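# Swap the screws at the two red-taped housing corners

## Task

Find the two housing corners marked with red tape and replace the screw at each one. Unscrew the old screw, carry it to the reject dish and leave it there; you may release it as soon as any part of it is inside the dish. Take a new screw from the screw feeder and drive it into the same hole until it is tight. A screw counts as tight only when the screwdriver motor turned it in and stopped on its own, shown as stopped_at_torque=1 in a tool result. Do not turn or move that screw afterwards. If a screw was pushed in rather than turned, unscrew it completely and drive it in again. Hang any unused new screw back on the feeder. After the final screw, raise the screwdriver well clear above the screw heads, release everything and move away.

## Robot and tools

Robot: one 7-joint arm with a powered screwdriver as its tool. The tool is a hex key inside a thin vacuum sleeve that can hold a screw by its head. The tool point (end_effector_position) is the tip of the hex key when nothing presses on it. The key points along the tool point's own +z axis and can be pushed back into the tool by up to 12 mm. A flat block sticks out about 9 cm from the last joint's axis toward the tool's -y side and turns with the tool, so watch for collisions on that side. The only camera is cam_wrist (504x504 pixels).

Frame: the scene frame has its origin on the table top directly under the arm base. +z is up, and +y is to the left when looking along +x. The base may be tilted relative to the table. The reported tool position can be slightly wrong, and the error grows at long reach.

Row format: every command row has 10 numbers in this order: x, y, z, qw, qx, qy, qz, spindle, torque_limit, sleeve_vacuum.
- x, y, z: an absolute target position for the tool point, in metres, in the scene frame.
- qw, qx, qy, qz: an absolute target orientation quaternion, w first, in the scene frame. Include the intended quaternion in every row. Do not copy the last reported one, because it may have drifted.
- The last three numbers are each in [-1, 1].
- spindle: +1 turns the key clockwise at 500 rpm, which drives a screw in. -1 turns it the other way at the same speed. Reaching full speed takes 0.5 s.
- torque_limit: maps linearly from 0.3 N m at -1 to 1.2 N m at +1.
- sleeve_vacuum: any value above 0.01 holds a screw, and any other value releases it.
- The motor, torque_limit and sleeve_vacuum all keep the last value sent. The motor keeps turning between calls and while you are writing. The arm does not follow the screw during that time, so end actions with spindle 0 unless you intend it to keep turning.

execute_actions(actions): a list of actions that run in order. Each action is a table of up to 15 rows. Each row lasts one control step (1/30 s). If a table has fewer than 15 rows, its last row repeats until 15 steps are done. An action is rejected if its target lies more than 0.6 m from the tool point's starting position along any tool axis. If any action is malformed, or the first one fails that check against the latest reported state, nothing in the call runs. An empty list just returns the state and images.

Per-step motion: each commanded pose is clamped to within 70 mm and 16 degrees of the measured pose. The joints then move by damped inverse kinematics, which favours position over orientation. A distant target may need several actions. After an action ends, the arm only reaches the last clamped pose, so send the remaining distance in the next action. The "Hand target" line shows where the controller is currently driving.

move(target, speed, blocking): moves the tool point in a straight line toward one absolute pose given as a single 10-number row. Its tool numbers are sent at the start. speed is in m/s, from 0.002 to 0.5, with a default of 0.25. Rotation is capped at twice that value in rad/s. The path lasts 0.5 to 10 s and is cut off after 10 s. The path does not avoid obstacles. The actual tool can lag, wander or overshoot the speed, especially when the arm is almost straight. Faster contact and targets set deeper past a surface both push harder. The result includes a "move:" line:
- done: at rest near the target.
- off_target, moving, held or fault: other ways the move ended. held means a check blocked the final step.
- limits=paced: the pose was clipped.
- limits=held: some steps were blocked; the arm may then speed up sharply.
The result also gives the distance left to the target. With blocking=false the result returns after 0.5 s. You must then use wait or stop before sending any new rows or moves.

wait(seconds): 0 to 10 s. The arm holds its last command, and any running move continues; the wait returns early when the move ends. stop(): brakes a running move to rest. It needs room to stop, and the tool's motor keeps running. zoom_image(camera, region): camera must be "cam_wrist". region is [x0, y0, x1, y1] in pixels from the top-left corner, no larger than 504x504. finished_scene(scene): ends the current scene, given its number, and cannot be undone.

Screw procedure:
1. Engage: place the tool point on the screw axis, 2 mm below the top of the head.
2. Turn slowly with spindle between -0.2 and 0.2. A negative value seats the key without advancing the screw. A positive value seats it and also drives the screw in.
3. While the screw turns, move the arm along with it, 0.7 mm per turn: down when tightening, up when loosening.
4. Tightening stops by itself at 95 % of torque_limit (lower while spindle is under 0.02), and stopped_at_torque then reads 1. After that, positive spindle has no effect until spindle has been 0 or negative for 0.5 s continuously.
5. Loosening never stops by itself. If turns is not decreasing, raise torque_limit.

Result readings: screw_detected=1 when sleeve_vacuum_kpa is above 30, meaning a screw head is sealing the sleeve. turns is the total number of key turns since the start, clockwise positive. The state line also gives pose and velocities in m/s and rad/s. Calls that ran actions list positions at some steps, with HELD marking steps that were partly blocked. A "pose unreachable" line means the clearance check changed or blocked the command; any mounting block or post under the base counts as part of the arm.

Joint ranges (rad), from base to tool:
- waist: -2.792 to 2.792
- shoulder: -2.269 to 2.269
- upper arm roll: -2.967 to 2.967
- elbow: -1.867 to 2.688
- forearm roll: -2.967 to 2.967
- wrist pitch: -1.396 to 4.538
- wrist roll: -2.967 to 2.967
Joints slow down together and stop together when reversed.

Things to avoid:
- Contact torque at a joint's load limit: waist 107, shoulder 107, upper arm roll 55.6, elbow 55.6, forearm roll 33.9, wrist pitch 33.9, wrist roll 33.9 N m. A held object's weight counts.
- Any outside force of 200 N. Either fault freezes the arm for 10 s and skips the rest of the call.
- Motor overheating from holding loads: a MOTOR HOT warning appears at 65 °C, and at 80 °C the brakes engage until the motors cool.
- Dropping screws, slamming, hitting or pressing hard, and pushing anything off the table. Loose objects may occasionally get nudged by outside forces, so check their positions.

Each tool is called after "Call:" as name([rows], argument=value, ...), one row to a line, values as JSON.

## Session

Call:
execute_actions(actions=[])

Scene clock: 0.00 s.
end_effector_position=(+0.4895, +0.2693, +0.2821) sleeve_vacuum_kpa=0 screw_detected=0 stopped_at_torque=0 turns=0.00 end_effector_quat_wxyz=(+0.114, +0.651, +0.597, -0.454) end_effector_velocity=(-0.000, -0.000, -0.000) end_effector_angular_velocity=(-0.000, +0.000, -0.001)
Joint positions: [ 0.429  0.565 -0.157  1.711 -0.09  -0.422 -1.311]
Joint velocities: [ 0.     0.     0.     0.001 -0.    -0.     0.   ]
Motor temperatures (°C, as the motors report them): [25 27 30 30 33 30 34]
Hand target: +0.489, +0.269, +0.282; +0.114, +0.651, +0.597, -0.454

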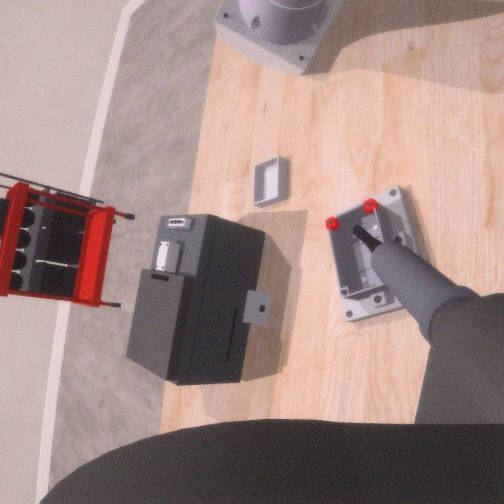

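Call:
move(target=[0.4,0.1,0.3,0,0.737,0.676,0,0,0,0])

Scene clock: 2.53 s.
end_effector_position=(+0.4007, +0.1004, +0.3008) sleeve_vacuum_kpa=0 screw_detected=0 stopped_at_torque=0 turns=0.00 end_effector_quat_wxyz=(+0.000, +0.736, +0.677, +0.001) end_effector_velocity=(-0.000, -0.000, -0.000) end_effector_angular_velocity=(-0.000, +0.001, -0.000)
Joint positions: [ 0.347  1.2   -1.151  2.284 -0.048  0.037 -1.979]
Joint velocities: [ 0. -0.  0.  0. -0.  0.  0.]
Motor temperatures (°C, as the motors report them): [25 27 30 30 33 30 34]
Hand target: +0.401, +0.101, +0.301; +0.000, +0.736, +0.677, +0.001
Off the commanded pose: 0.001 m, 0 deg.
move: done

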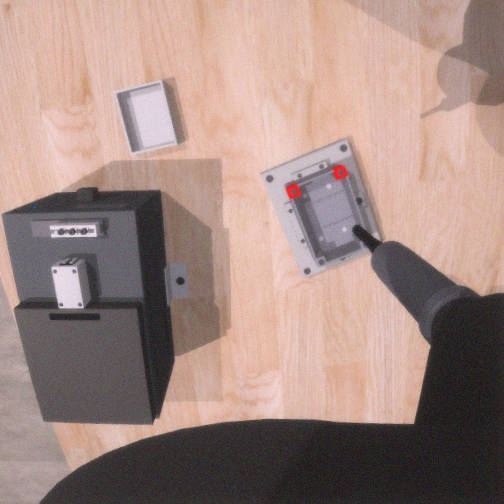

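Call:
move(target=[0.4,0.1,0.2,0,0.7071,0.7071,0,0,0,0])

Call:
move(target=[0.35,0.1,0.2,0,0.7071,0.7071,0,0,0,0])

Call:
move(target=[0.35,0.1,0.13,0,0.7071,0.7071,0,0,0,0])

Scene clock: 3.67 s.
end_effector_position=(+0.4000, +0.0996, +0.2000) sleeve_vacuum_kpa=0 screw_detected=0 stopped_at_torque=0 turns=0.00 end_effector_quat_wxyz=(+0.000, +0.707, +0.707, -0.000) end_effector_velocity=(-0.000, +0.000, -0.000) end_effector_angular_velocity=(-0.000, +0.000, -0.002)
Joint positions: [ 0.402  1.199 -1.188  2.526 -0.08   0.324 -2.04 ]
Joint velocities: [-0.    -0.     0.     0.001 -0.     0.     0.002]
Motor temperatures (°C, as the motors report them): [25 27 30 30 33 30 34]
Hand target: +0.400, +0.100, +0.200; +0.000, +0.707, +0.707, -0.000
Off the commanded pose: 0.000 m, 0 deg.
move: done

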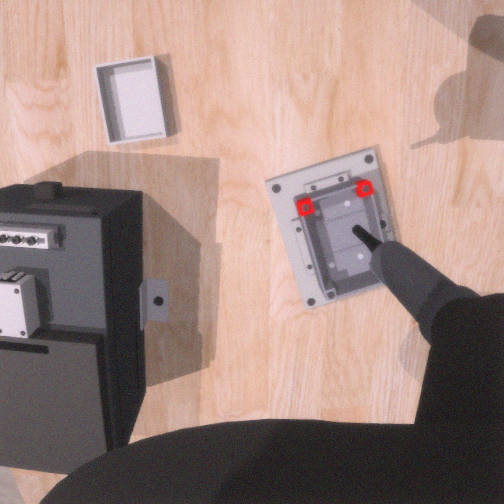

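Scene clock: 4.37 s.
end_effector_position=(+0.3499, +0.1002, +0.2000) sleeve_vacuum_kpa=0 screw_detected=0 stopped_at_torque=0 turns=0.00 end_effector_quat_wxyz=(-0.000, +0.707, +0.707, +0.000) end_effector_velocity=(-0.000, +0.000, -0.000) end_effector_angular_velocity=(+0.001, +0.001, +0.001)
Joint positions: [ 0.267  1.23  -1.208  2.589 -0.109  0.262 -2.102]
Joint velocities: [ 0.001 -0.     0.     0.     0.    -0.    -0.   ]
Motor temperatures (°C, as the motors report them): [25 27 30 30 33 30 34]
Hand target: +0.350, +0.100, +0.200; -0.000, +0.707, +0.707, +0.000
Off the commanded pose: 0.000 m, 0 deg.
move: done

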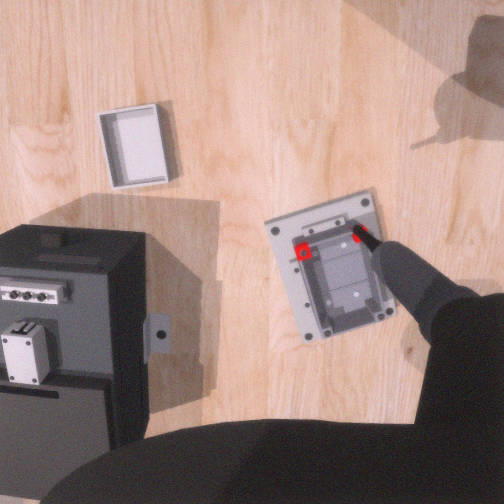

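Scene clock: 5.30 s.
end_effector_position=(+0.3508, +0.0994, +0.1304) sleeve_vacuum_kpa=0 screw_detected=0 stopped_at_torque=0 turns=0.00 end_effector_quat_wxyz=(+0.001, +0.707, +0.707, +0.000) end_effector_velocity=(+0.000, +0.000, +0.000) end_effector_angular_velocity=(+0.000, -0.000, -0.001)
Joint positions: [ 0.313  0.917 -1.197  2.686  0.151  0.508 -2.351]
Joint velocities: [-0.     0.     0.    -0.     0.    -0.     0.001]
Motor temperatures (°C, as the motors report them): [25 27 30 30 33 30 34]
Hand target: +0.350, +0.100, +0.130; +0.000, +0.707, +0.707, +0.000
Off the commanded pose: 0.001 m, 0 deg.
move: done

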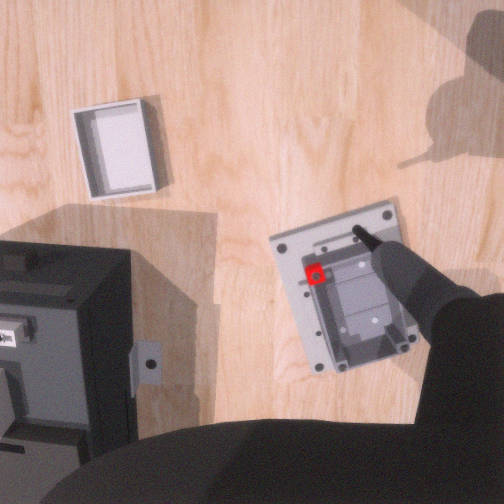

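Call:
move(target=[0.408,0.083,0.1,0,0.7071,0.7071,0,0,0,0], speed=0.1)

Call:
zoom_image(camera="cam_wrist", region=[280,160,480,360])

Scene clock: 6.73 s.
end_effector_position=(+0.4081, +0.0826, +0.1000) sleeve_vacuum_kpa=0 screw_detected=0 stopped_at_torque=0 turns=0.00 end_effector_quat_wxyz=(+0.000, +0.707, +0.707, -0.000) end_effector_velocity=(+0.000, -0.000, +0.000) end_effector_angular_velocity=(-0.000, -0.001, +0.001)
Joint positions: [ 0.59   0.864 -1.303  2.624  0.189  0.672 -2.327]
Joint velocities: [-0.001 -0.     0.    -0.     0.001  0.    -0.002]
Motor temperatures (°C, as the motors report them): [25 27 30 31 33 30 34]
Hand target: +0.408, +0.083, +0.100; +0.000, +0.707, +0.707, -0.000
Off the commanded pose: 0.000 m, 0 deg.
move: done

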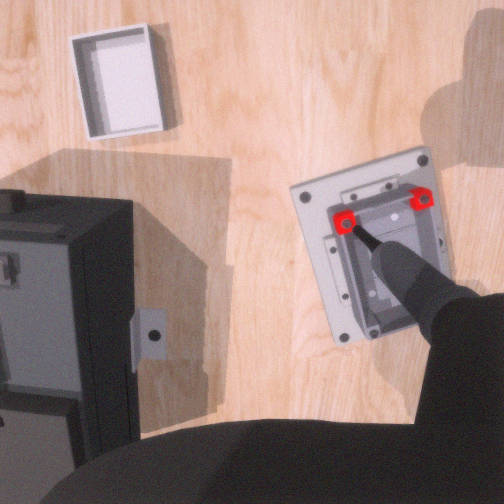

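Region (280, 160, 480, 360) of cam_wrist's 504x504 image, scaled by 2.520, with more detail than that image has.

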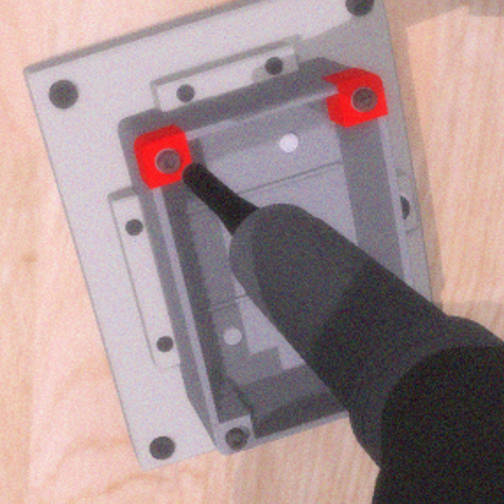

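Call:
move(target=[0.410,0.083,0.085,0,0.7071,0.7071,0,0,0,0], speed=0.05)

Call:
zoom_image(camera="cam_wrist", region=[320,190,400,270])

Scene clock: 7.63 s.
end_effector_position=(+0.4099, +0.0830, +0.0849) sleeve_vacuum_kpa=0 screw_detected=0 stopped_at_torque=0 turns=0.00 end_effector_quat_wxyz=(-0.000, +0.707, +0.707, -0.000) end_effector_velocity=(+0.000, -0.000, +0.000) end_effector_angular_velocity=(-0.000, -0.000, -0.000)
Joint positions: [ 0.64   0.857 -1.326  2.642  0.199  0.727 -2.332]
Joint velocities: [-0.    -0.     0.    -0.     0.001  0.    -0.   ]
Motor temperatures (°C, as the motors report them): [25 27 30 31 33 30 34]
Hand target: +0.410, +0.083, +0.085; +0.000, +0.707, +0.707, -0.000
Off the commanded pose: 0.000 m, 0 deg.
move: done

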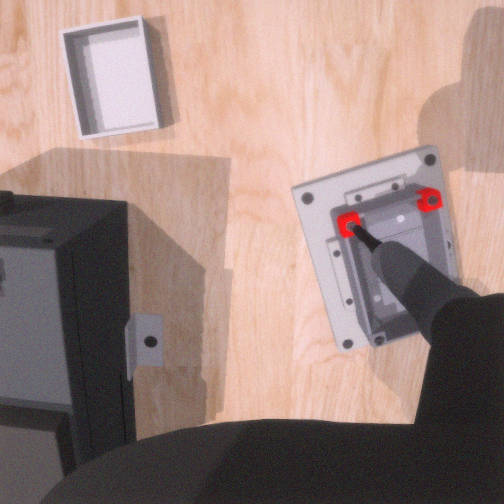

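Region (320, 190, 400, 270) of cam_wrist's 504x504 image, scaled by 6.300, with more detail than that image has.

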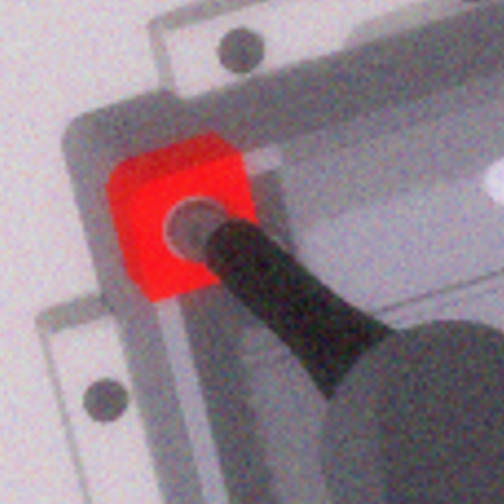

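Call:
move(target=[0.411,0.082,0.077,0,0.7071,0.7071,0,0,0,1], speed=0.03)

Call:
zoom_image(camera="cam_wrist", region=[320,190,400,270])

Scene clock: 8.57 s.
end_effector_position=(+0.4110, +0.0820, +0.0770) sleeve_vacuum_kpa=14 screw_detected=0 stopped_at_torque=0 turns=0.00 end_effector_quat_wxyz=(-0.000, +0.707, +0.707, -0.000) end_effector_velocity=(+0.000, +0.000, +0.000) end_effector_angular_velocity=(+0.000, -0.000, -0.000)
Joint positions: [ 0.671  0.854 -1.345  2.649  0.202  0.758 -2.336]
Joint velocities: [-0.  0. -0. -0.  0.  0. -0.]
Motor temperatures (°C, as the motors report them): [25 27 30 31 33 30 34]
Hand target: +0.411, +0.082, +0.077; +0.000, +0.707, +0.707, -0.000
Off the commanded pose: 0.000 m, 0 deg.
move: done

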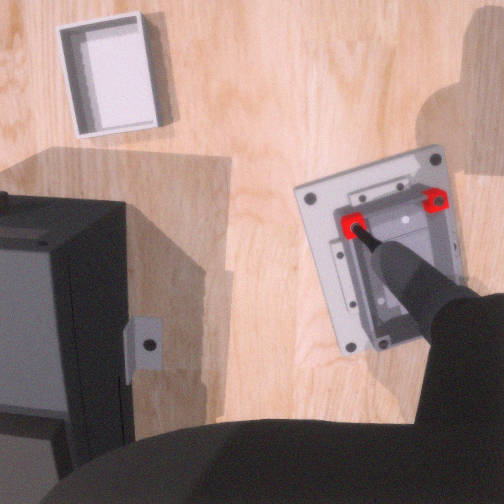

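Region (320, 190, 400, 270) of cam_wrist's 504x504 image, scaled by 6.300, with more detail than that image has.

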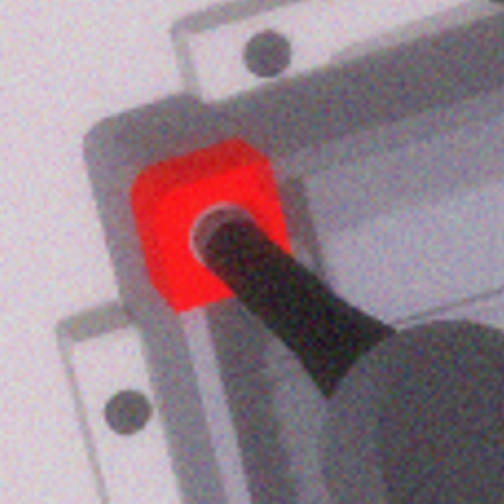

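Aligned. Descend while slowly turning.

Call:
execute_actions([
  [[0.411,0.082,0.074,0,0.7071,0.7071,0,-0.1,1,1]],
  [[0.411,0.082,0.072,0,0.7071,0.7071,0,-0.1,1,1]],
  [[0.411,0.082,0.070,0,0.7071,0.7071,0,0,1,1]],
])

Call:
zoom_image(camera="cam_wrist", region=[320,190,400,270])

Scene clock: 10.20 s.
end_effector_position=(+0.4110, +0.0820, +0.0699) sleeve_vacuum_kpa=14 screw_detected=0 stopped_at_torque=0 turns=-0.82 end_effector_quat_wxyz=(-0.000, +0.707, +0.707, -0.000) end_effector_velocity=(+0.000, -0.000, +0.000) end_effector_angular_velocity=(-0.000, +0.000, -0.001)
Joint positions: [ 0.694  0.852 -1.359  2.658  0.206  0.785 -2.34 ]
Joint velocities: [-0.    -0.    -0.    -0.    -0.     0.     0.002]
Motor temperatures (°C, as the motors report them): [25 27 30 31 33 30 34]
Hand target: +0.411, +0.082, +0.070; +0.000, +0.707, +0.707, -0.000
Off the commanded pose: 0.000 m, 0 deg.
Step readings (end_effector_position; steps 1 to 15: 1st action; 16 to 30: 2nd action; 31 to 45: 3rd action):
0: (+0.4110, +0.0820, +0.0770)
1: (+0.4110, +0.0820, +0.0767)
2: (+0.4113, +0.0817, +0.0752)
4: (+0.4108, +0.0821, +0.0738)
8: (+0.4110, +0.0820, +0.0739)
15: (+0.4110, +0.0820, +0.0739)
16: (+0.4110, +0.0820, +0.0737)
17: (+0.4112, +0.0818, +0.0726)
19: (+0.4109, +0.0821, +0.0719)
23: (+0.4110, +0.0820, +0.0719)
30: (+0.4110, +0.0820, +0.0719)
31: (+0.4110, +0.0820, +0.0717)
32: (+0.4112, +0.0818, +0.0706)
34: (+0.4109, +0.0821, +0.0699)
38: (+0.4110, +0.0820, +0.0699)
45: end_effector_position above

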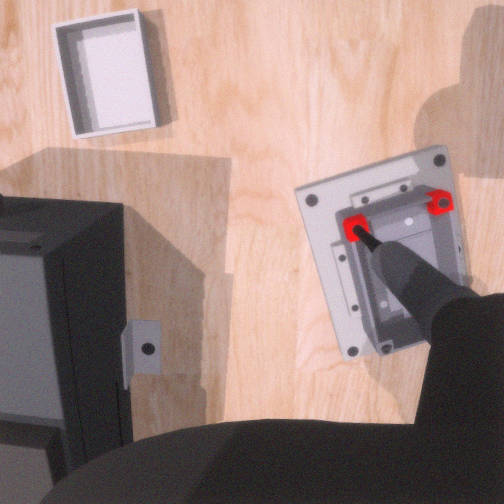

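Region (320, 190, 400, 270) of cam_wrist's 504x504 image, scaled by 6.300, with more detail than that image has.

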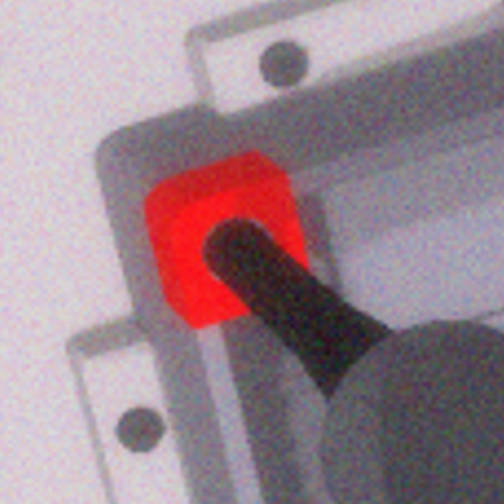

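Call:
execute_actions([
  [[0.411,0.082,0.068,0,0.7071,0.7071,0,-0.1,1,1]],
  [[0.411,0.082,0.066,0,0.7071,0.7071,0,-0.1,1,1]],
  [[0.411,0.082,0.066,0,0.7071,0.7071,0,0,1,1]],
])

Call:
zoom_image(camera="cam_wrist", region=[320,190,400,270])

Scene clock: 11.97 s.
end_effector_position=(+0.4110, +0.0820, +0.0659) sleeve_vacuum_kpa=14 screw_detected=0 stopped_at_torque=0 turns=-1.65 end_effector_quat_wxyz=(-0.000, +0.707, +0.707, -0.000) end_effector_velocity=(-0.000, +0.000, -0.000) end_effector_angular_velocity=(-0.000, +0.000, -0.000)
Joint positions: [ 0.709  0.851 -1.367  2.663  0.208  0.8   -2.343]
Joint velocities: [ 0.  0. -0.  0. -0.  0.  0.]
Motor temperatures (°C, as the motors report them): [25 27 30 31 33 30 34]
Hand target: +0.411, +0.082, +0.066; +0.000, +0.707, +0.707, -0.000
Off the commanded pose: 0.000 m, 0 deg.
Step readings (end_effector_position; steps 1 to 15: 1st action; 16 to 30: 2nd action; 31 to 45: 3rd action):
0: (+0.4110, +0.0820, +0.0699)
1: (+0.4110, +0.0820, +0.0697)
2: (+0.4112, +0.0818, +0.0686)
4: (+0.4109, +0.0821, +0.0679)
8: (+0.4110, +0.0820, +0.0679)
15: (+0.4110, +0.0820, +0.0679)
16: (+0.4110, +0.0820, +0.0677)
17: (+0.4112, +0.0818, +0.0666)
19: (+0.4109, +0.0821, +0.0659)
23: (+0.4110, +0.0820, +0.0659)
30: (+0.4110, +0.0820, +0.0659)
31: (+0.4110, +0.0820, +0.0659)
32: (+0.4110, +0.0820, +0.0659)
34: (+0.4110, +0.0820, +0.0659)
38: (+0.4110, +0.0820, +0.0659)
45: end_effector_position above

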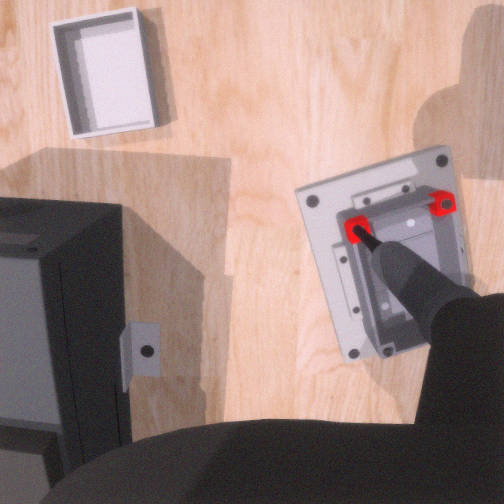

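Region (320, 190, 400, 270) of cam_wrist's 504x504 image, scaled by 6.300, with more detail than that image has.

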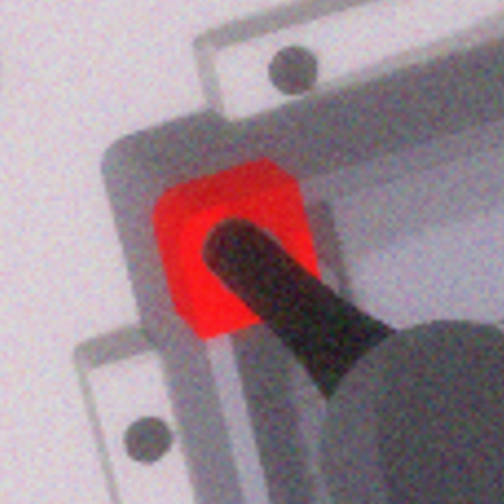

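Call:
execute_actions([
  [[0.411,0.082,0.064,0,0.7071,0.7071,0,-0.1,1,1]],
  [[0.411,0.082,0.062,0,0.7071,0.7071,0,-0.1,1,1]],
  [[0.411,0.082,0.062,0,0.7071,0.7071,0,0,1,1]],
])

Call:
zoom_image(camera="cam_wrist", region=[320,190,400,270])

Scene clock: 13.80 s.
end_effector_position=(+0.4112, +0.0818, +0.0621) sleeve_vacuum_kpa=14 screw_detected=0 stopped_at_torque=0 turns=-2.47 end_effector_quat_wxyz=(+0.000, +0.707, +0.707, -0.000) end_effector_velocity=(+0.000, -0.000, +0.000) end_effector_angular_velocity=(+0.000, -0.000, +0.001)
Joint positions: [ 0.723  0.85  -1.375  2.667  0.21   0.816 -2.345]
Joint velocities: [-0.     0.     0.    -0.    -0.    -0.    -0.001]
Motor temperatures (°C, as the motors report them): [25 27 30 31 33 30 34]
Hand target: +0.411, +0.082, +0.062; +0.000, +0.707, +0.707, -0.000
Off the commanded pose: 0.000 m, 0 deg.
Step readings (end_effector_position; steps 1 to 15: 1st action; 16 to 30: 2nd action; 31 to 45: 3rd action):
0: (+0.4110, +0.0820, +0.0659)
1: (+0.4110, +0.0820, +0.0657)
2: (+0.4112, +0.0818, +0.0646)
4: (+0.4109, +0.0821, +0.0639)
8: (+0.4110, +0.0820, +0.0639)
15: (+0.4110, +0.0820, +0.0639)
16: (+0.4110, +0.0820, +0.0637)
17: (+0.4112, +0.0818, +0.0626)
19: (+0.4111, +0.0819, +0.0620)
23: (+0.4112, +0.0818, +0.0621)
30: (+0.4112, +0.0818, +0.0621)
31: (+0.4112, +0.0818, +0.0621)
32: (+0.4112, +0.0818, +0.0621)
34: (+0.4112, +0.0818, +0.0621)
38: (+0.4112, +0.0818, +0.0621)
45: end_effector_position above

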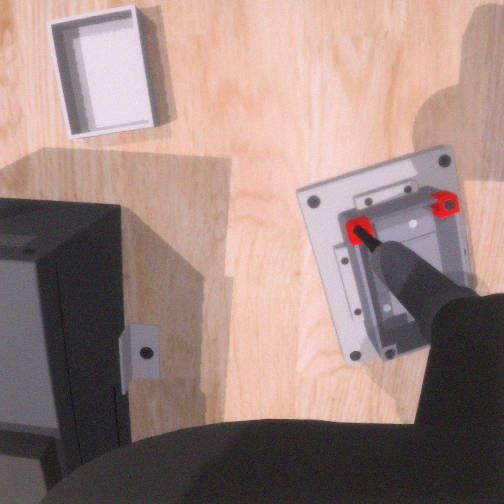

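Region (320, 190, 400, 270) of cam_wrist's 504x504 image, scaled by 6.300, with more detail than that image has.

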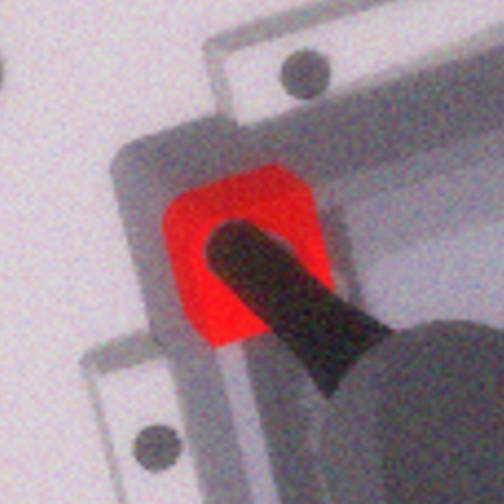

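Call:
execute_actions([
  [[0.411,0.082,0.067,0,0.7071,0.7071,0,0,1,1]],
  [[0.4125,0.084,0.067,0,0.7071,0.7071,0,0,1,1]],
  [[0.4125,0.084,0.064,0,0.7071,0.7071,0,-0.1,1,1]],
  [[0.4125,0.084,0.062,0,0.7071,0.7071,0,-0.1,1,1]],
  [[0.4125,0.084,0.062,0,0.7071,0.7071,0,0,1,1]],
])

Call:
zoom_image(camera="cam_wrist", region=[320,190,400,270])

Scene clock: 16.60 s.
end_effector_position=(+0.4128, +0.0838, +0.0621) sleeve_vacuum_kpa=14 screw_detected=0 stopped_at_torque=0 turns=-3.30 end_effector_quat_wxyz=(+0.000, +0.707, +0.707, +0.000) end_effector_velocity=(+0.000, +0.000, +0.000) end_effector_angular_velocity=(+0.000, -0.000, -0.001)
Joint positions: [ 0.721  0.85  -1.365  2.667  0.213  0.815 -2.338]
Joint velocities: [-0.     0.    -0.    -0.     0.    -0.     0.001]
Motor temperatures (°C, as the motors report them): [25 27 30 31 33 30 34]
Hand target: +0.413, +0.084, +0.062; +0.000, +0.707, +0.707, -0.000
Off the commanded pose: 0.000 m, 0 deg.
Step readings (end_effector_position; steps 1 to 15: 1st action; 16 to 30: 2nd action; 31 to 45: 3rd action; 46 to 60: 4th action; 61 to 75: 5th action):
0: (+0.4112, +0.0818, +0.0621)
1: (+0.4112, +0.0818, +0.0623)
2: (+0.4109, +0.0821, +0.0641)
4: (+0.4112, +0.0818, +0.0673)
8: (+0.4109, +0.0820, +0.0671)
15: (+0.4110, +0.0820, +0.0671)
16: (+0.4111, +0.0822, +0.0670)
17: (+0.4120, +0.0833, +0.0670)
19: (+0.4126, +0.0840, +0.0670)
23: (+0.4126, +0.0840, +0.0670)
30: (+0.4126, +0.0840, +0.0670)
31: (+0.4125, +0.0840, +0.0667)
32: (+0.4128, +0.0837, +0.0653)
34: (+0.4125, +0.0840, +0.0639)
38: (+0.4127, +0.0838, +0.0641)
45: (+0.4127, +0.0838, +0.0641)
46: (+0.4127, +0.0838, +0.0639)
47: (+0.4130, +0.0836, +0.0628)
49: (+0.4127, +0.0838, +0.0621)
53: (+0.4128, +0.0838, +0.0621)
60: (+0.4128, +0.0838, +0.0621)
61: (+0.4128, +0.0838, +0.0621)
62: (+0.4128, +0.0838, +0.0621)
64: (+0.4128, +0.0838, +0.0621)
68: (+0.4128, +0.0838, +0.0621)
75: end_effector_position above

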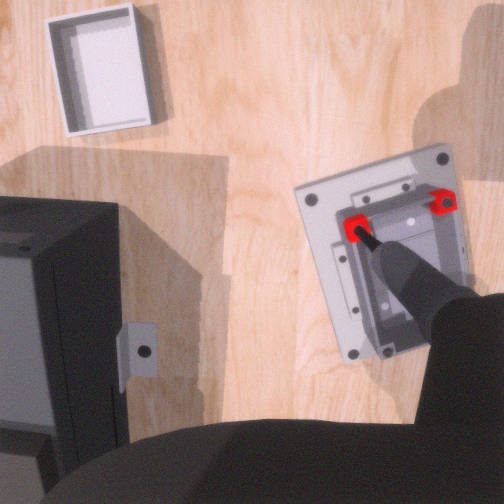

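Region (320, 190, 400, 270) of cam_wrist's 504x504 image, scaled by 6.300, with more detail than that image has.

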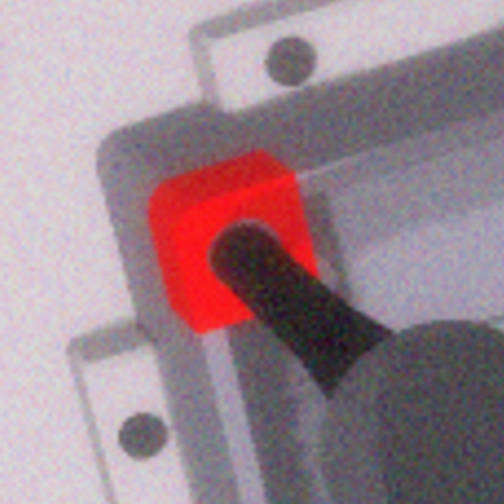

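Call:
execute_actions([
  [[0.4125,0.084,0.067,0,0.7071,0.7071,0,0,1,1]],
  [[0.4118,0.0832,0.067,0,0.7071,0.7071,0,0,1,1]],
  [[0.4118,0.0832,0.064,0,0.7071,0.7071,0,-0.1,1,1]],
  [[0.4118,0.0832,0.062,0,0.7071,0.7071,0,-0.1,1,1]],
  [[0.4118,0.0832,0.061,0,0.7071,0.7071,0,-0.1,1,1]],
  [[0.4118,0.0832,0.061,0,0.7071,0.7071,0,0,1,1]],
])

Call:
zoom_image(camera="cam_wrist", region=[320,190,400,270])

Scene clock: 20.03 s.
end_effector_position=(+0.4121, +0.0829, +0.0612) sleeve_vacuum_kpa=14 screw_detected=0 stopped_at_torque=0 turns=-4.54 end_effector_quat_wxyz=(+0.000, +0.707, +0.707, +0.000) end_effector_velocity=(+0.000, -0.000, +0.000) end_effector_angular_velocity=(-0.000, +0.000, -0.001)
Joint positions: [ 0.725  0.85  -1.371  2.668  0.212  0.819 -2.341]
Joint velocities: [ 0.     0.     0.    -0.    -0.    -0.     0.001]
Motor temperatures (°C, as the motors report them): [25 27 30 32 33 30 34]
Hand target: +0.412, +0.083, +0.061; +0.000, +0.707, +0.707, -0.000
Off the commanded pose: 0.000 m, 0 deg.
Step readings (end_effector_position; steps 1 to 15: 1st action; 16 to 30: 2nd action; 31 to 45: 3rd action; 46 to 60: 4th action; 61 to 75: 5th action; 76 to 90: 6th action):
0: (+0.4128, +0.0838, +0.0621)
1: (+0.4128, +0.0838, +0.0624)
2: (+0.4125, +0.0840, +0.0642)
4: (+0.4127, +0.0838, +0.0673)
8: (+0.4124, +0.0840, +0.0671)
15: (+0.4125, +0.0840, +0.0671)
16: (+0.4124, +0.0839, +0.0670)
17: (+0.4120, +0.0834, +0.0671)
19: (+0.4118, +0.0832, +0.0670)
23: (+0.4118, +0.0833, +0.0670)
30: (+0.4118, +0.0833, +0.0670)
31: (+0.4118, +0.0832, +0.0668)
32: (+0.4121, +0.0829, +0.0653)
34: (+0.4118, +0.0832, +0.0639)
38: (+0.4121, +0.0830, +0.0641)
45: (+0.4121, +0.0830, +0.0641)
46: (+0.4120, +0.0830, +0.0639)
47: (+0.4123, +0.0828, +0.0628)
49: (+0.4121, +0.0830, +0.0621)
53: (+0.4121, +0.0829, +0.0621)
60: (+0.4121, +0.0829, +0.0621)
61: (+0.4121, +0.0830, +0.0620)
62: (+0.4122, +0.0828, +0.0614)
64: (+0.4121, +0.0829, +0.0612)
68: (+0.4121, +0.0829, +0.0612)
75: (+0.4121, +0.0829, +0.0612)
76: (+0.4121, +0.0829, +0.0612)
77: (+0.4121, +0.0829, +0.0612)
79: (+0.4121, +0.0829, +0.0612)
83: (+0.4121, +0.0829, +0.0612)
90: end_effector_position above

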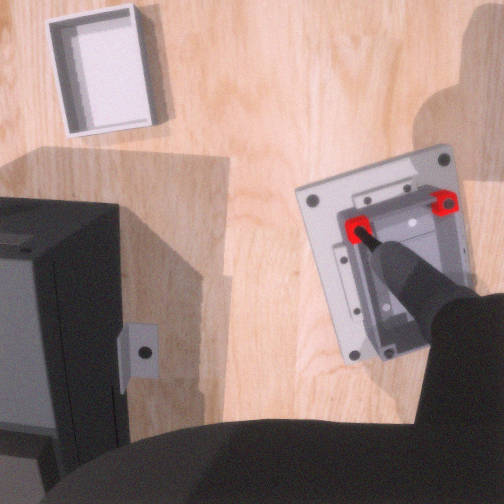

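Region (320, 190, 400, 270) of cam_wrist's 504x504 image, scaled by 6.300, with more detail than that image has.

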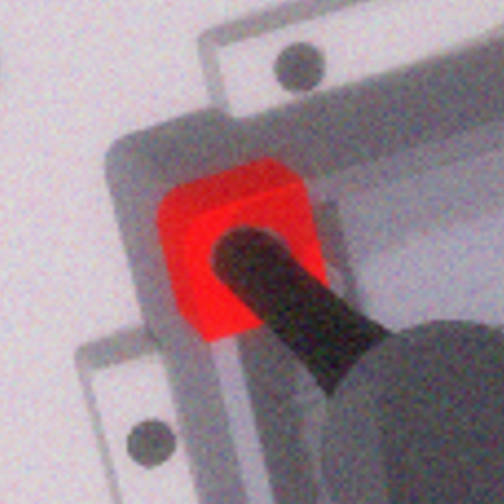

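Call:
execute_actions([
  [[0.4118,0.0832,0.067,0,0.7071,0.7071,0,0,1,1]],
  [[0.411,0.0841,0.067,0,0.7071,0.7071,0,0,1,1]],
  [[0.411,0.0841,0.064,0,0.7071,0.7071,0,-0.1,1,1]],
  [[0.411,0.0841,0.062,0,0.7071,0.7071,0,-0.1,1,1]],
  [[0.411,0.0841,0.062,0,0.7071,0.7071,0,-0.1,1,1]],
  [[0.411,0.0841,0.062,0,0.7071,0.7071,0,0,1,1]],
])

Call:
zoom_image(camera="cam_wrist", region=[320,190,400,270])

Scene clock: 23.27 s.
end_effector_position=(+0.4113, +0.0839, +0.0621) sleeve_vacuum_kpa=14 screw_detected=0 stopped_at_torque=0 turns=-5.78 end_effector_quat_wxyz=(+0.000, +0.707, +0.707, +0.000) end_effector_velocity=(+0.000, -0.000, +0.000) end_effector_angular_velocity=(-0.000, -0.000, +0.000)
Joint positions: [ 0.717  0.852 -1.365  2.67   0.212  0.815 -2.339]
Joint velocities: [-0. -0.  0. -0. -0.  0. -0.]
Motor temperatures (°C, as the motors report them): [25 27 30 32 33 30 34]
Hand target: +0.411, +0.084, +0.062; +0.000, +0.707, +0.707, -0.000
Off the commanded pose: 0.000 m, 0 deg.
Step readings (end_effector_position; steps 1 to 15: 1st action; 16 to 30: 2nd action; 31 to 45: 3rd action; 46 to 60: 4th action; 61 to 75: 5th action; 76 to 90: 6th action):
0: (+0.4121, +0.0829, +0.0612)
1: (+0.4121, +0.0829, +0.0614)
2: (+0.4119, +0.0831, +0.0632)
4: (+0.4120, +0.0830, +0.0673)
8: (+0.4117, +0.0832, +0.0671)
15: (+0.4117, +0.0832, +0.0670)
16: (+0.4116, +0.0833, +0.0671)
17: (+0.4112, +0.0838, +0.0671)
19: (+0.4109, +0.0841, +0.0670)
23: (+0.4109, +0.0840, +0.0670)
30: (+0.4109, +0.0840, +0.0670)
31: (+0.4109, +0.0841, +0.0667)
32: (+0.4113, +0.0838, +0.0653)
34: (+0.4110, +0.0841, +0.0639)
38: (+0.4112, +0.0839, +0.0641)
45: (+0.4112, +0.0839, +0.0641)
46: (+0.4112, +0.0839, +0.0639)
47: (+0.4115, +0.0837, +0.0628)
49: (+0.4112, +0.0839, +0.0621)
53: (+0.4113, +0.0839, +0.0621)
60: (+0.4113, +0.0839, +0.0621)
61: (+0.4113, +0.0839, +0.0621)
62: (+0.4113, +0.0839, +0.0621)
64: (+0.4113, +0.0839, +0.0621)
68: (+0.4113, +0.0839, +0.0621)
75: (+0.4113, +0.0839, +0.0621)
76: (+0.4113, +0.0839, +0.0621)
77: (+0.4113, +0.0839, +0.0621)
79: (+0.4113, +0.0839, +0.0621)
83: (+0.4113, +0.0839, +0.0621)
90: end_effector_position above

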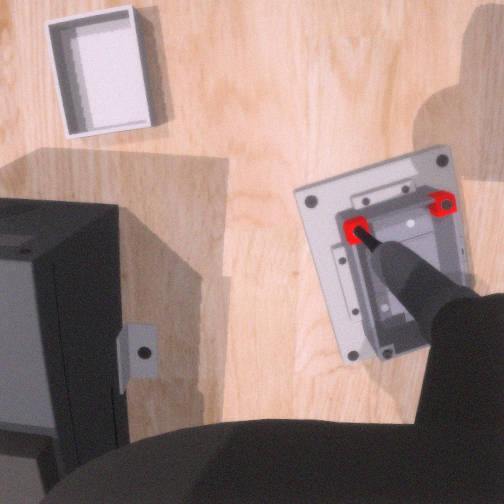

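Region (320, 190, 400, 270) of cam_wrist's 504x504 image, scaled by 6.300, with more detail than that image has.

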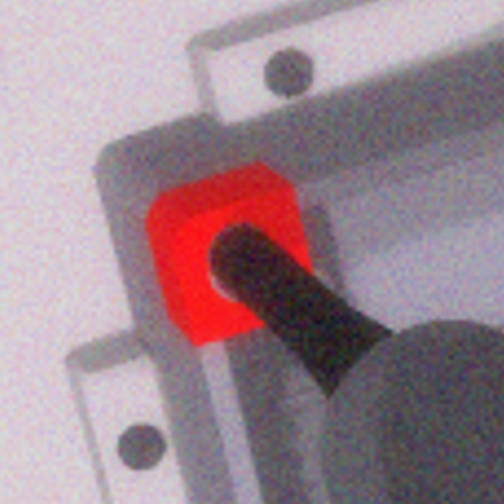

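Call:
execute_actions([
  [[0.4118,0.0837,0.063,0,0.7071,0.7071,0,-0.1,1,1]],
  [[0.4118,0.0837,0.063,0,0.7071,0.7071,0,-0.1,1,1]],
  [[0.4121,0.0837,0.063,0,0.7071,0.7071,0,-0.1,1,1]],
  [[0.4121,0.0837,0.063,0,0.7071,0.7071,0,0,1,1]],
])

Call:
zoom_image(camera="cam_wrist", region=[320,190,400,270])

Scene clock: 25.50 s.
end_effector_position=(+0.4123, +0.0834, +0.0632) sleeve_vacuum_kpa=14 screw_detected=0 stopped_at_torque=0 turns=-7.02 end_effector_quat_wxyz=(+0.000, +0.707, +0.707, +0.000) end_effector_velocity=(+0.000, -0.000, +0.000) end_effector_angular_velocity=(-0.000, -0.000, -0.000)
Joint positions: [ 0.717  0.852 -1.364  2.666  0.211  0.811 -2.339]
Joint velocities: [ 0. -0. -0. -0. -0. -0.  0.]
Motor temperatures (°C, as the motors report them): [26 27 30 32 33 30 34]
Hand target: +0.412, +0.084, +0.063; +0.000, +0.707, +0.707, +0.000
Off the commanded pose: 0.000 m, 0 deg.
Step readings (end_effector_position; steps 1 to 15: 1st action; 16 to 30: 2nd action; 31 to 45: 3rd action; 46 to 60: 4th action):
0: (+0.4113, +0.0839, +0.0621)
1: (+0.4114, +0.0838, +0.0623)
2: (+0.4118, +0.0837, +0.0629)
4: (+0.4121, +0.0834, +0.0632)
8: (+0.4121, +0.0834, +0.0632)
15: (+0.4121, +0.0834, +0.0632)
16: (+0.4121, +0.0834, +0.0632)
17: (+0.4121, +0.0834, +0.0632)
19: (+0.4121, +0.0834, +0.0632)
23: (+0.4121, +0.0834, +0.0632)
30: (+0.4121, +0.0834, +0.0632)
31: (+0.4121, +0.0834, +0.0632)
32: (+0.4123, +0.0835, +0.0632)
34: (+0.4123, +0.0834, +0.0632)
38: (+0.4123, +0.0834, +0.0632)
45: (+0.4123, +0.0834, +0.0632)
46: (+0.4123, +0.0834, +0.0632)
47: (+0.4123, +0.0834, +0.0632)
49: (+0.4123, +0.0834, +0.0632)
53: (+0.4123, +0.0834, +0.0632)
60: end_effector_position above

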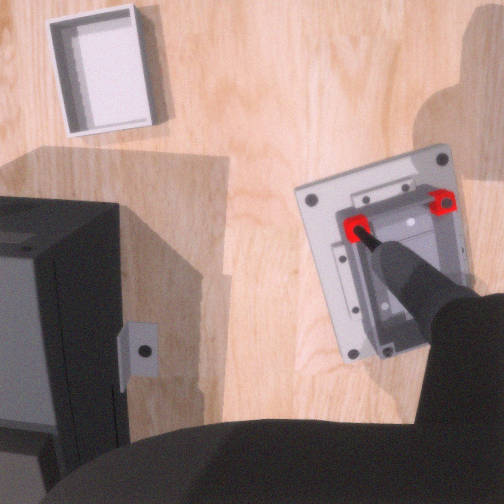

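Region (320, 190, 400, 270) of cam_wrist's 504x504 image, scaled by 6.300, with more detail than that image has.

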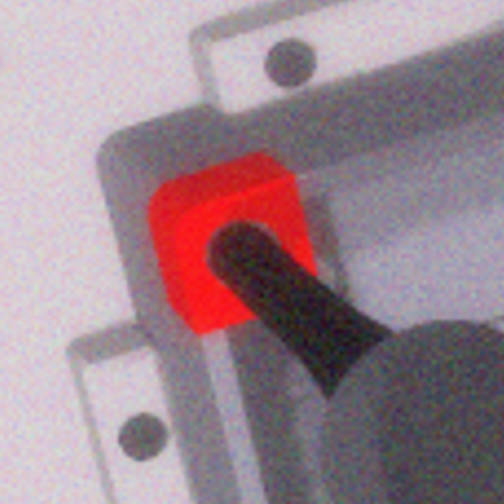

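Call:
execute_actions([
  [[0.4121,0.0842,0.063,0,0.7071,0.7071,0,-0.15,1,1]],
  [[0.4126,0.0842,0.063,0,0.7071,0.7071,0,-0.15,1,1]],
  [[0.4121,0.0847,0.063,0,0.7071,0.7071,0,-0.15,1,1]],
  [[0.4126,0.0847,0.063,0,0.7071,0.7071,0,-0.15,1,1]],
  [[0.4126,0.0847,0.063,0,0.7071,0.7071,0,0,1,1]],
])

Call:
zoom_image(camera="cam_wrist", region=[335,205,385,255])

Scene clock: 28.27 s.
end_effector_position=(+0.4128, +0.0844, +0.0632) sleeve_vacuum_kpa=14 screw_detected=0 stopped_at_torque=0 turns=-9.49 end_effector_quat_wxyz=(+0.000, +0.707, +0.707, -0.000) end_effector_velocity=(-0.000, -0.000, +0.000) end_effector_angular_velocity=(-0.000, +0.000, +0.002)
Joint positions: [ 0.715  0.852 -1.359  2.667  0.212  0.811 -2.335]
Joint velocities: [-0.    -0.     0.    -0.    -0.    -0.    -0.002]
Motor temperatures (°C, as the motors report them): [26 27 30 32 33 30 34]
Hand target: +0.413, +0.085, +0.063; +0.000, +0.707, +0.707, +0.000
Off the commanded pose: 0.000 m, 0 deg.
Step readings (end_effector_position; steps 1 to 15: 1st action; 16 to 30: 2nd action; 31 to 45: 3rd action; 46 to 60: 4th action; 61 to 75: 5th action):
0: (+0.4123, +0.0834, +0.0632)
1: (+0.4123, +0.0835, +0.0632)
2: (+0.4124, +0.0838, +0.0632)
4: (+0.4124, +0.0839, +0.0632)
8: (+0.4124, +0.0839, +0.0632)
15: (+0.4124, +0.0839, +0.0632)
16: (+0.4125, +0.0839, +0.0632)
17: (+0.4127, +0.0839, +0.0632)
19: (+0.4128, +0.0839, +0.0632)
23: (+0.4128, +0.0839, +0.0632)
30: (+0.4128, +0.0839, +0.0632)
31: (+0.4127, +0.0839, +0.0632)
32: (+0.4125, +0.0842, +0.0632)
34: (+0.4123, +0.0844, +0.0632)
38: (+0.4123, +0.0844, +0.0632)
45: (+0.4123, +0.0844, +0.0632)
46: (+0.4124, +0.0844, +0.0632)
47: (+0.4127, +0.0844, +0.0632)
49: (+0.4128, +0.0844, +0.0632)
53: (+0.4128, +0.0844, +0.0632)
60: (+0.4128, +0.0844, +0.0632)
61: (+0.4128, +0.0844, +0.0632)
62: (+0.4128, +0.0844, +0.0632)
64: (+0.4128, +0.0844, +0.0632)
68: (+0.4128, +0.0844, +0.0632)
75: end_effector_position above

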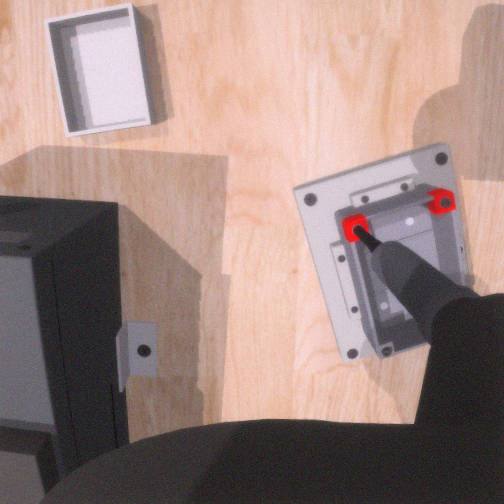

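Region (335, 205, 385, 255) of cam_wrist's 504x504 image, scaled by 10.080, with more detail than that image has.

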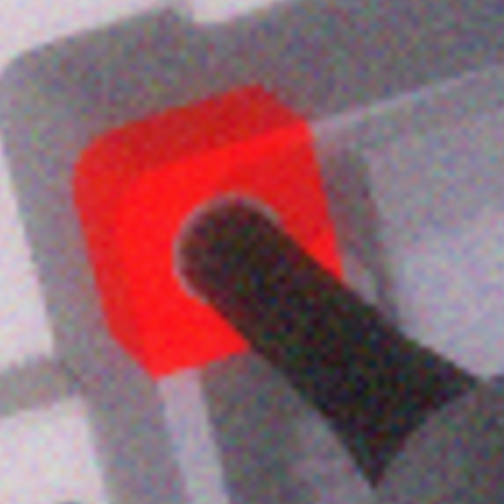

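Call:
execute_actions([
  [[0.4128,0.0844,0.068,0,0.7071,0.7071,0,0,1,1]],
  [[0.4228,0.0844,0.066,0,0.7071,0.7071,0,0,1,1]],
])

Call:
zoom_image(camera="cam_wrist", region=[335,195,385,245])

Scene clock: 29.60 s.
end_effector_position=(+0.4229, +0.0843, +0.0660) sleeve_vacuum_kpa=14 screw_detected=0 stopped_at_torque=0 turns=-9.49 end_effector_quat_wxyz=(+0.000, +0.707, +0.707, -0.000) end_effector_velocity=(-0.000, +0.000, -0.000) end_effector_angular_velocity=(+0.000, +0.000, -0.001)
Joint positions: [ 0.729  0.851 -1.354  2.645  0.214  0.801 -2.32 ]
Joint velocities: [-0. -0.  0.  0.  0. -0.  0.]
Motor temperatures (°C, as the motors report them): [26 27 30 32 33 30 34]
Hand target: +0.423, +0.084, +0.066; +0.000, +0.707, +0.707, -0.000
Off the commanded pose: 0.000 m, 0 deg.
Step readings (end_effector_position; steps 1 to 15: 1st action; 16 to 30: 2nd action):
0: (+0.4128, +0.0844, +0.0632)
1: (+0.4129, +0.0844, +0.0634)
2: (+0.4126, +0.0846, +0.0653)
4: (+0.4130, +0.0841, +0.0684)
8: (+0.4127, +0.0844, +0.0681)
15: (+0.4127, +0.0844, +0.0681)
16: (+0.4130, +0.0844, +0.0680)
17: (+0.4153, +0.0846, +0.0674)
19: (+0.4230, +0.0844, +0.0663)
23: (+0.4229, +0.0844, +0.0659)
30: end_effector_position above

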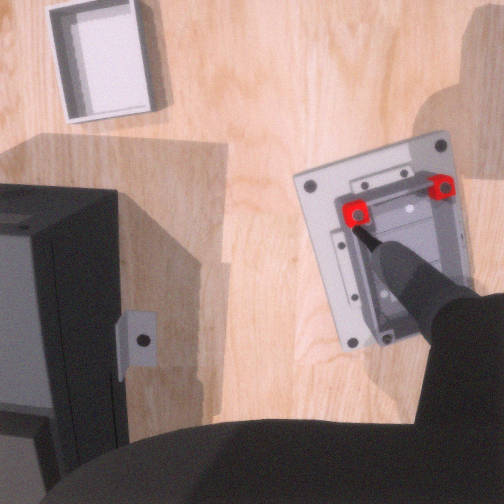

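Region (335, 195, 385, 245) of cam_wrist's 504x504 image, scaled by 10.080, with more detail than that image has.

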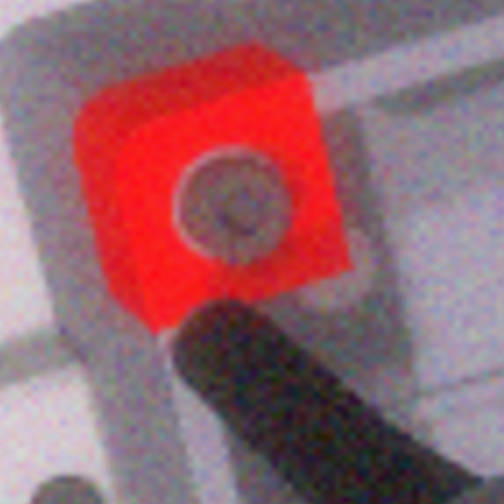

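Call:
execute_actions([
  [[0.4132,0.0856,0.068,0,0.7071,0.7071,0,0,1,1]],
  [[0.4132,0.0856,0.063,0,0.7071,0.7071,0,-0.15,1,1]],
  [[0.4132,0.0856,0.063,0,0.7071,0.7071,0,-0.15,1,1]],
  [[0.4137,0.0862,0.063,0,0.7071,0.7071,0,-0.15,1,1]],
  [[0.4137,0.0862,0.063,0,0.7071,0.7071,0,0,1,1]],
])

Call:
zoom_image(camera="cam_wrist", region=[335,205,385,255])

Scene clock: 32.33 s.
end_effector_position=(+0.4138, +0.0860, +0.0631) sleeve_vacuum_kpa=14 screw_detected=0 stopped_at_torque=0 turns=-11.34 end_effector_quat_wxyz=(+0.000, +0.707, +0.707, -0.000) end_effector_velocity=(+0.000, -0.000, +0.000) end_effector_angular_velocity=(-0.000, +0.000, -0.002)
Joint positions: [ 0.714  0.852 -1.351  2.667  0.215  0.811 -2.331]
Joint velocities: [ 0.     0.     0.    -0.    -0.001  0.     0.003]
Motor temperatures (°C, as the motors report them): [26 27 30 32 33 30 34]
Hand target: +0.414, +0.086, +0.063; -0.000, +0.707, +0.707, +0.000
Off the commanded pose: 0.000 m, 0 deg.
Step readings (end_effector_position; steps 1 to 15: 1st action; 16 to 30: 2nd action; 31 to 45: 3rd action; 46 to 60: 4th action; 61 to 75: 5th action):
0: (+0.4229, +0.0843, +0.0660)
1: (+0.4227, +0.0843, +0.0661)
2: (+0.4206, +0.0844, +0.0665)
4: (+0.4133, +0.0857, +0.0675)
8: (+0.4132, +0.0856, +0.0681)
15: (+0.4131, +0.0857, +0.0680)
16: (+0.4132, +0.0857, +0.0678)
17: (+0.4135, +0.0853, +0.0660)
19: (+0.4131, +0.0856, +0.0628)
23: (+0.4134, +0.0854, +0.0631)
30: (+0.4134, +0.0854, +0.0631)
31: (+0.4134, +0.0854, +0.0631)
32: (+0.4134, +0.0854, +0.0631)
34: (+0.4134, +0.0854, +0.0631)
38: (+0.4134, +0.0854, +0.0631)
45: (+0.4134, +0.0854, +0.0631)
46: (+0.4135, +0.0855, +0.0631)
47: (+0.4138, +0.0859, +0.0631)
49: (+0.4138, +0.0860, +0.0631)
53: (+0.4138, +0.0860, +0.0631)
60: (+0.4138, +0.0860, +0.0631)
61: (+0.4138, +0.0860, +0.0631)
62: (+0.4138, +0.0860, +0.0631)
64: (+0.4138, +0.0860, +0.0631)
68: (+0.4138, +0.0860, +0.0631)
75: end_effector_position above

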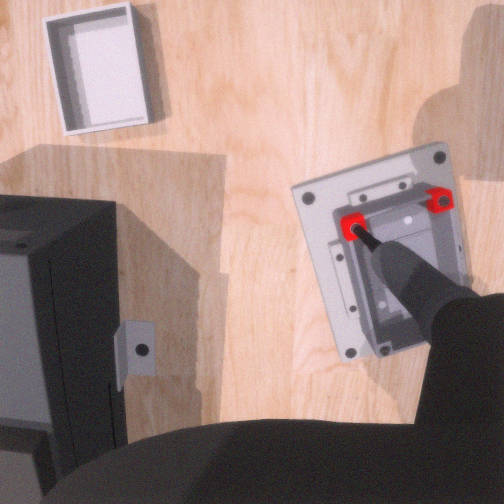

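Region (335, 205, 385, 255) of cam_wrist's 504x504 image, scaled by 10.080, with more detail than that image has.

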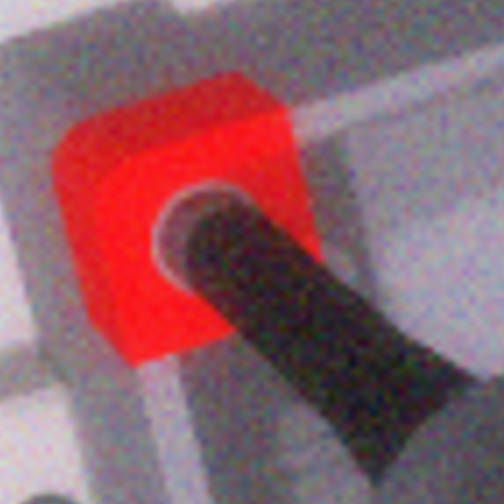

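Call:
execute_actions([
  [[0.4128,0.0852,0.063,0,0.7071,0.7071,0,-0.1,1,1]],
  [[0.4128,0.0852,0.061,0,0.7071,0.7071,0,-0.1,1,1]],
  [[0.4126,0.0849,0.059,0,0.7071,0.7071,0,-0.1,1,1]],
  [[0.4124,0.0846,0.059,0,0.7071,0.7071,0,-0.1,1,1]],
  [[0.4124,0.0846,0.059,0,0.7071,0.7071,0,0,1,1]],
])

Call:
zoom_image(camera="cam_wrist", region=[335,205,385,255])

Scene clock: 35.23 s.
end_effector_position=(+0.4128, +0.0843, +0.0592) sleeve_vacuum_kpa=14 screw_detected=0 stopped_at_torque=0 turns=-12.99 end_effector_quat_wxyz=(+0.000, +0.707, +0.707, +0.000) end_effector_velocity=(+0.000, +0.000, -0.000) end_effector_angular_velocity=(+0.000, -0.000, -0.002)
Joint positions: [ 0.73   0.851 -1.368  2.671  0.215  0.827 -2.338]
Joint velocities: [ 0.    -0.    -0.     0.     0.001 -0.     0.001]
Motor temperatures (°C, as the motors report them): [26 27 30 32 33 30 34]
Hand target: +0.412, +0.085, +0.059; +0.000, +0.707, +0.707, -0.000
Off the commanded pose: 0.001 m, 0 deg.
Step readings (end_effector_position; steps 1 to 15: 1st action; 16 to 30: 2nd action; 31 to 45: 3rd action; 46 to 60: 4th action; 61 to 75: 5th action):
0: (+0.4138, +0.0860, +0.0631)
1: (+0.4137, +0.0858, +0.0631)
2: (+0.4132, +0.0852, +0.0632)
4: (+0.4130, +0.0850, +0.0632)
8: (+0.4130, +0.0850, +0.0632)
15: (+0.4130, +0.0850, +0.0632)
16: (+0.4130, +0.0850, +0.0630)
17: (+0.4133, +0.0848, +0.0618)
19: (+0.4131, +0.0850, +0.0611)
23: (+0.4131, +0.0850, +0.0611)
30: (+0.4131, +0.0850, +0.0611)
31: (+0.4131, +0.0849, +0.0610)
32: (+0.4132, +0.0845, +0.0599)
34: (+0.4129, +0.0846, +0.0592)
38: (+0.4130, +0.0846, +0.0592)
45: (+0.4130, +0.0846, +0.0592)
46: (+0.4129, +0.0845, +0.0592)
47: (+0.4128, +0.0843, +0.0592)
49: (+0.4128, +0.0843, +0.0592)
53: (+0.4128, +0.0843, +0.0592)
60: (+0.4128, +0.0843, +0.0592)
61: (+0.4128, +0.0843, +0.0592)
62: (+0.4128, +0.0843, +0.0592)
64: (+0.4128, +0.0843, +0.0592)
68: (+0.4128, +0.0843, +0.0592)
75: end_effector_position above

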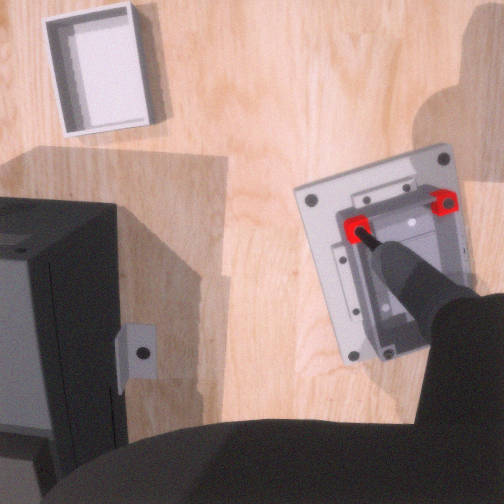

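Region (335, 205, 385, 255) of cam_wrist's 504x504 image, scaled by 10.080, with more detail than that image has.

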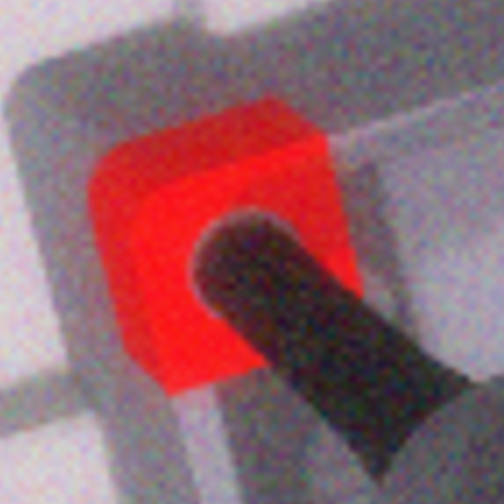

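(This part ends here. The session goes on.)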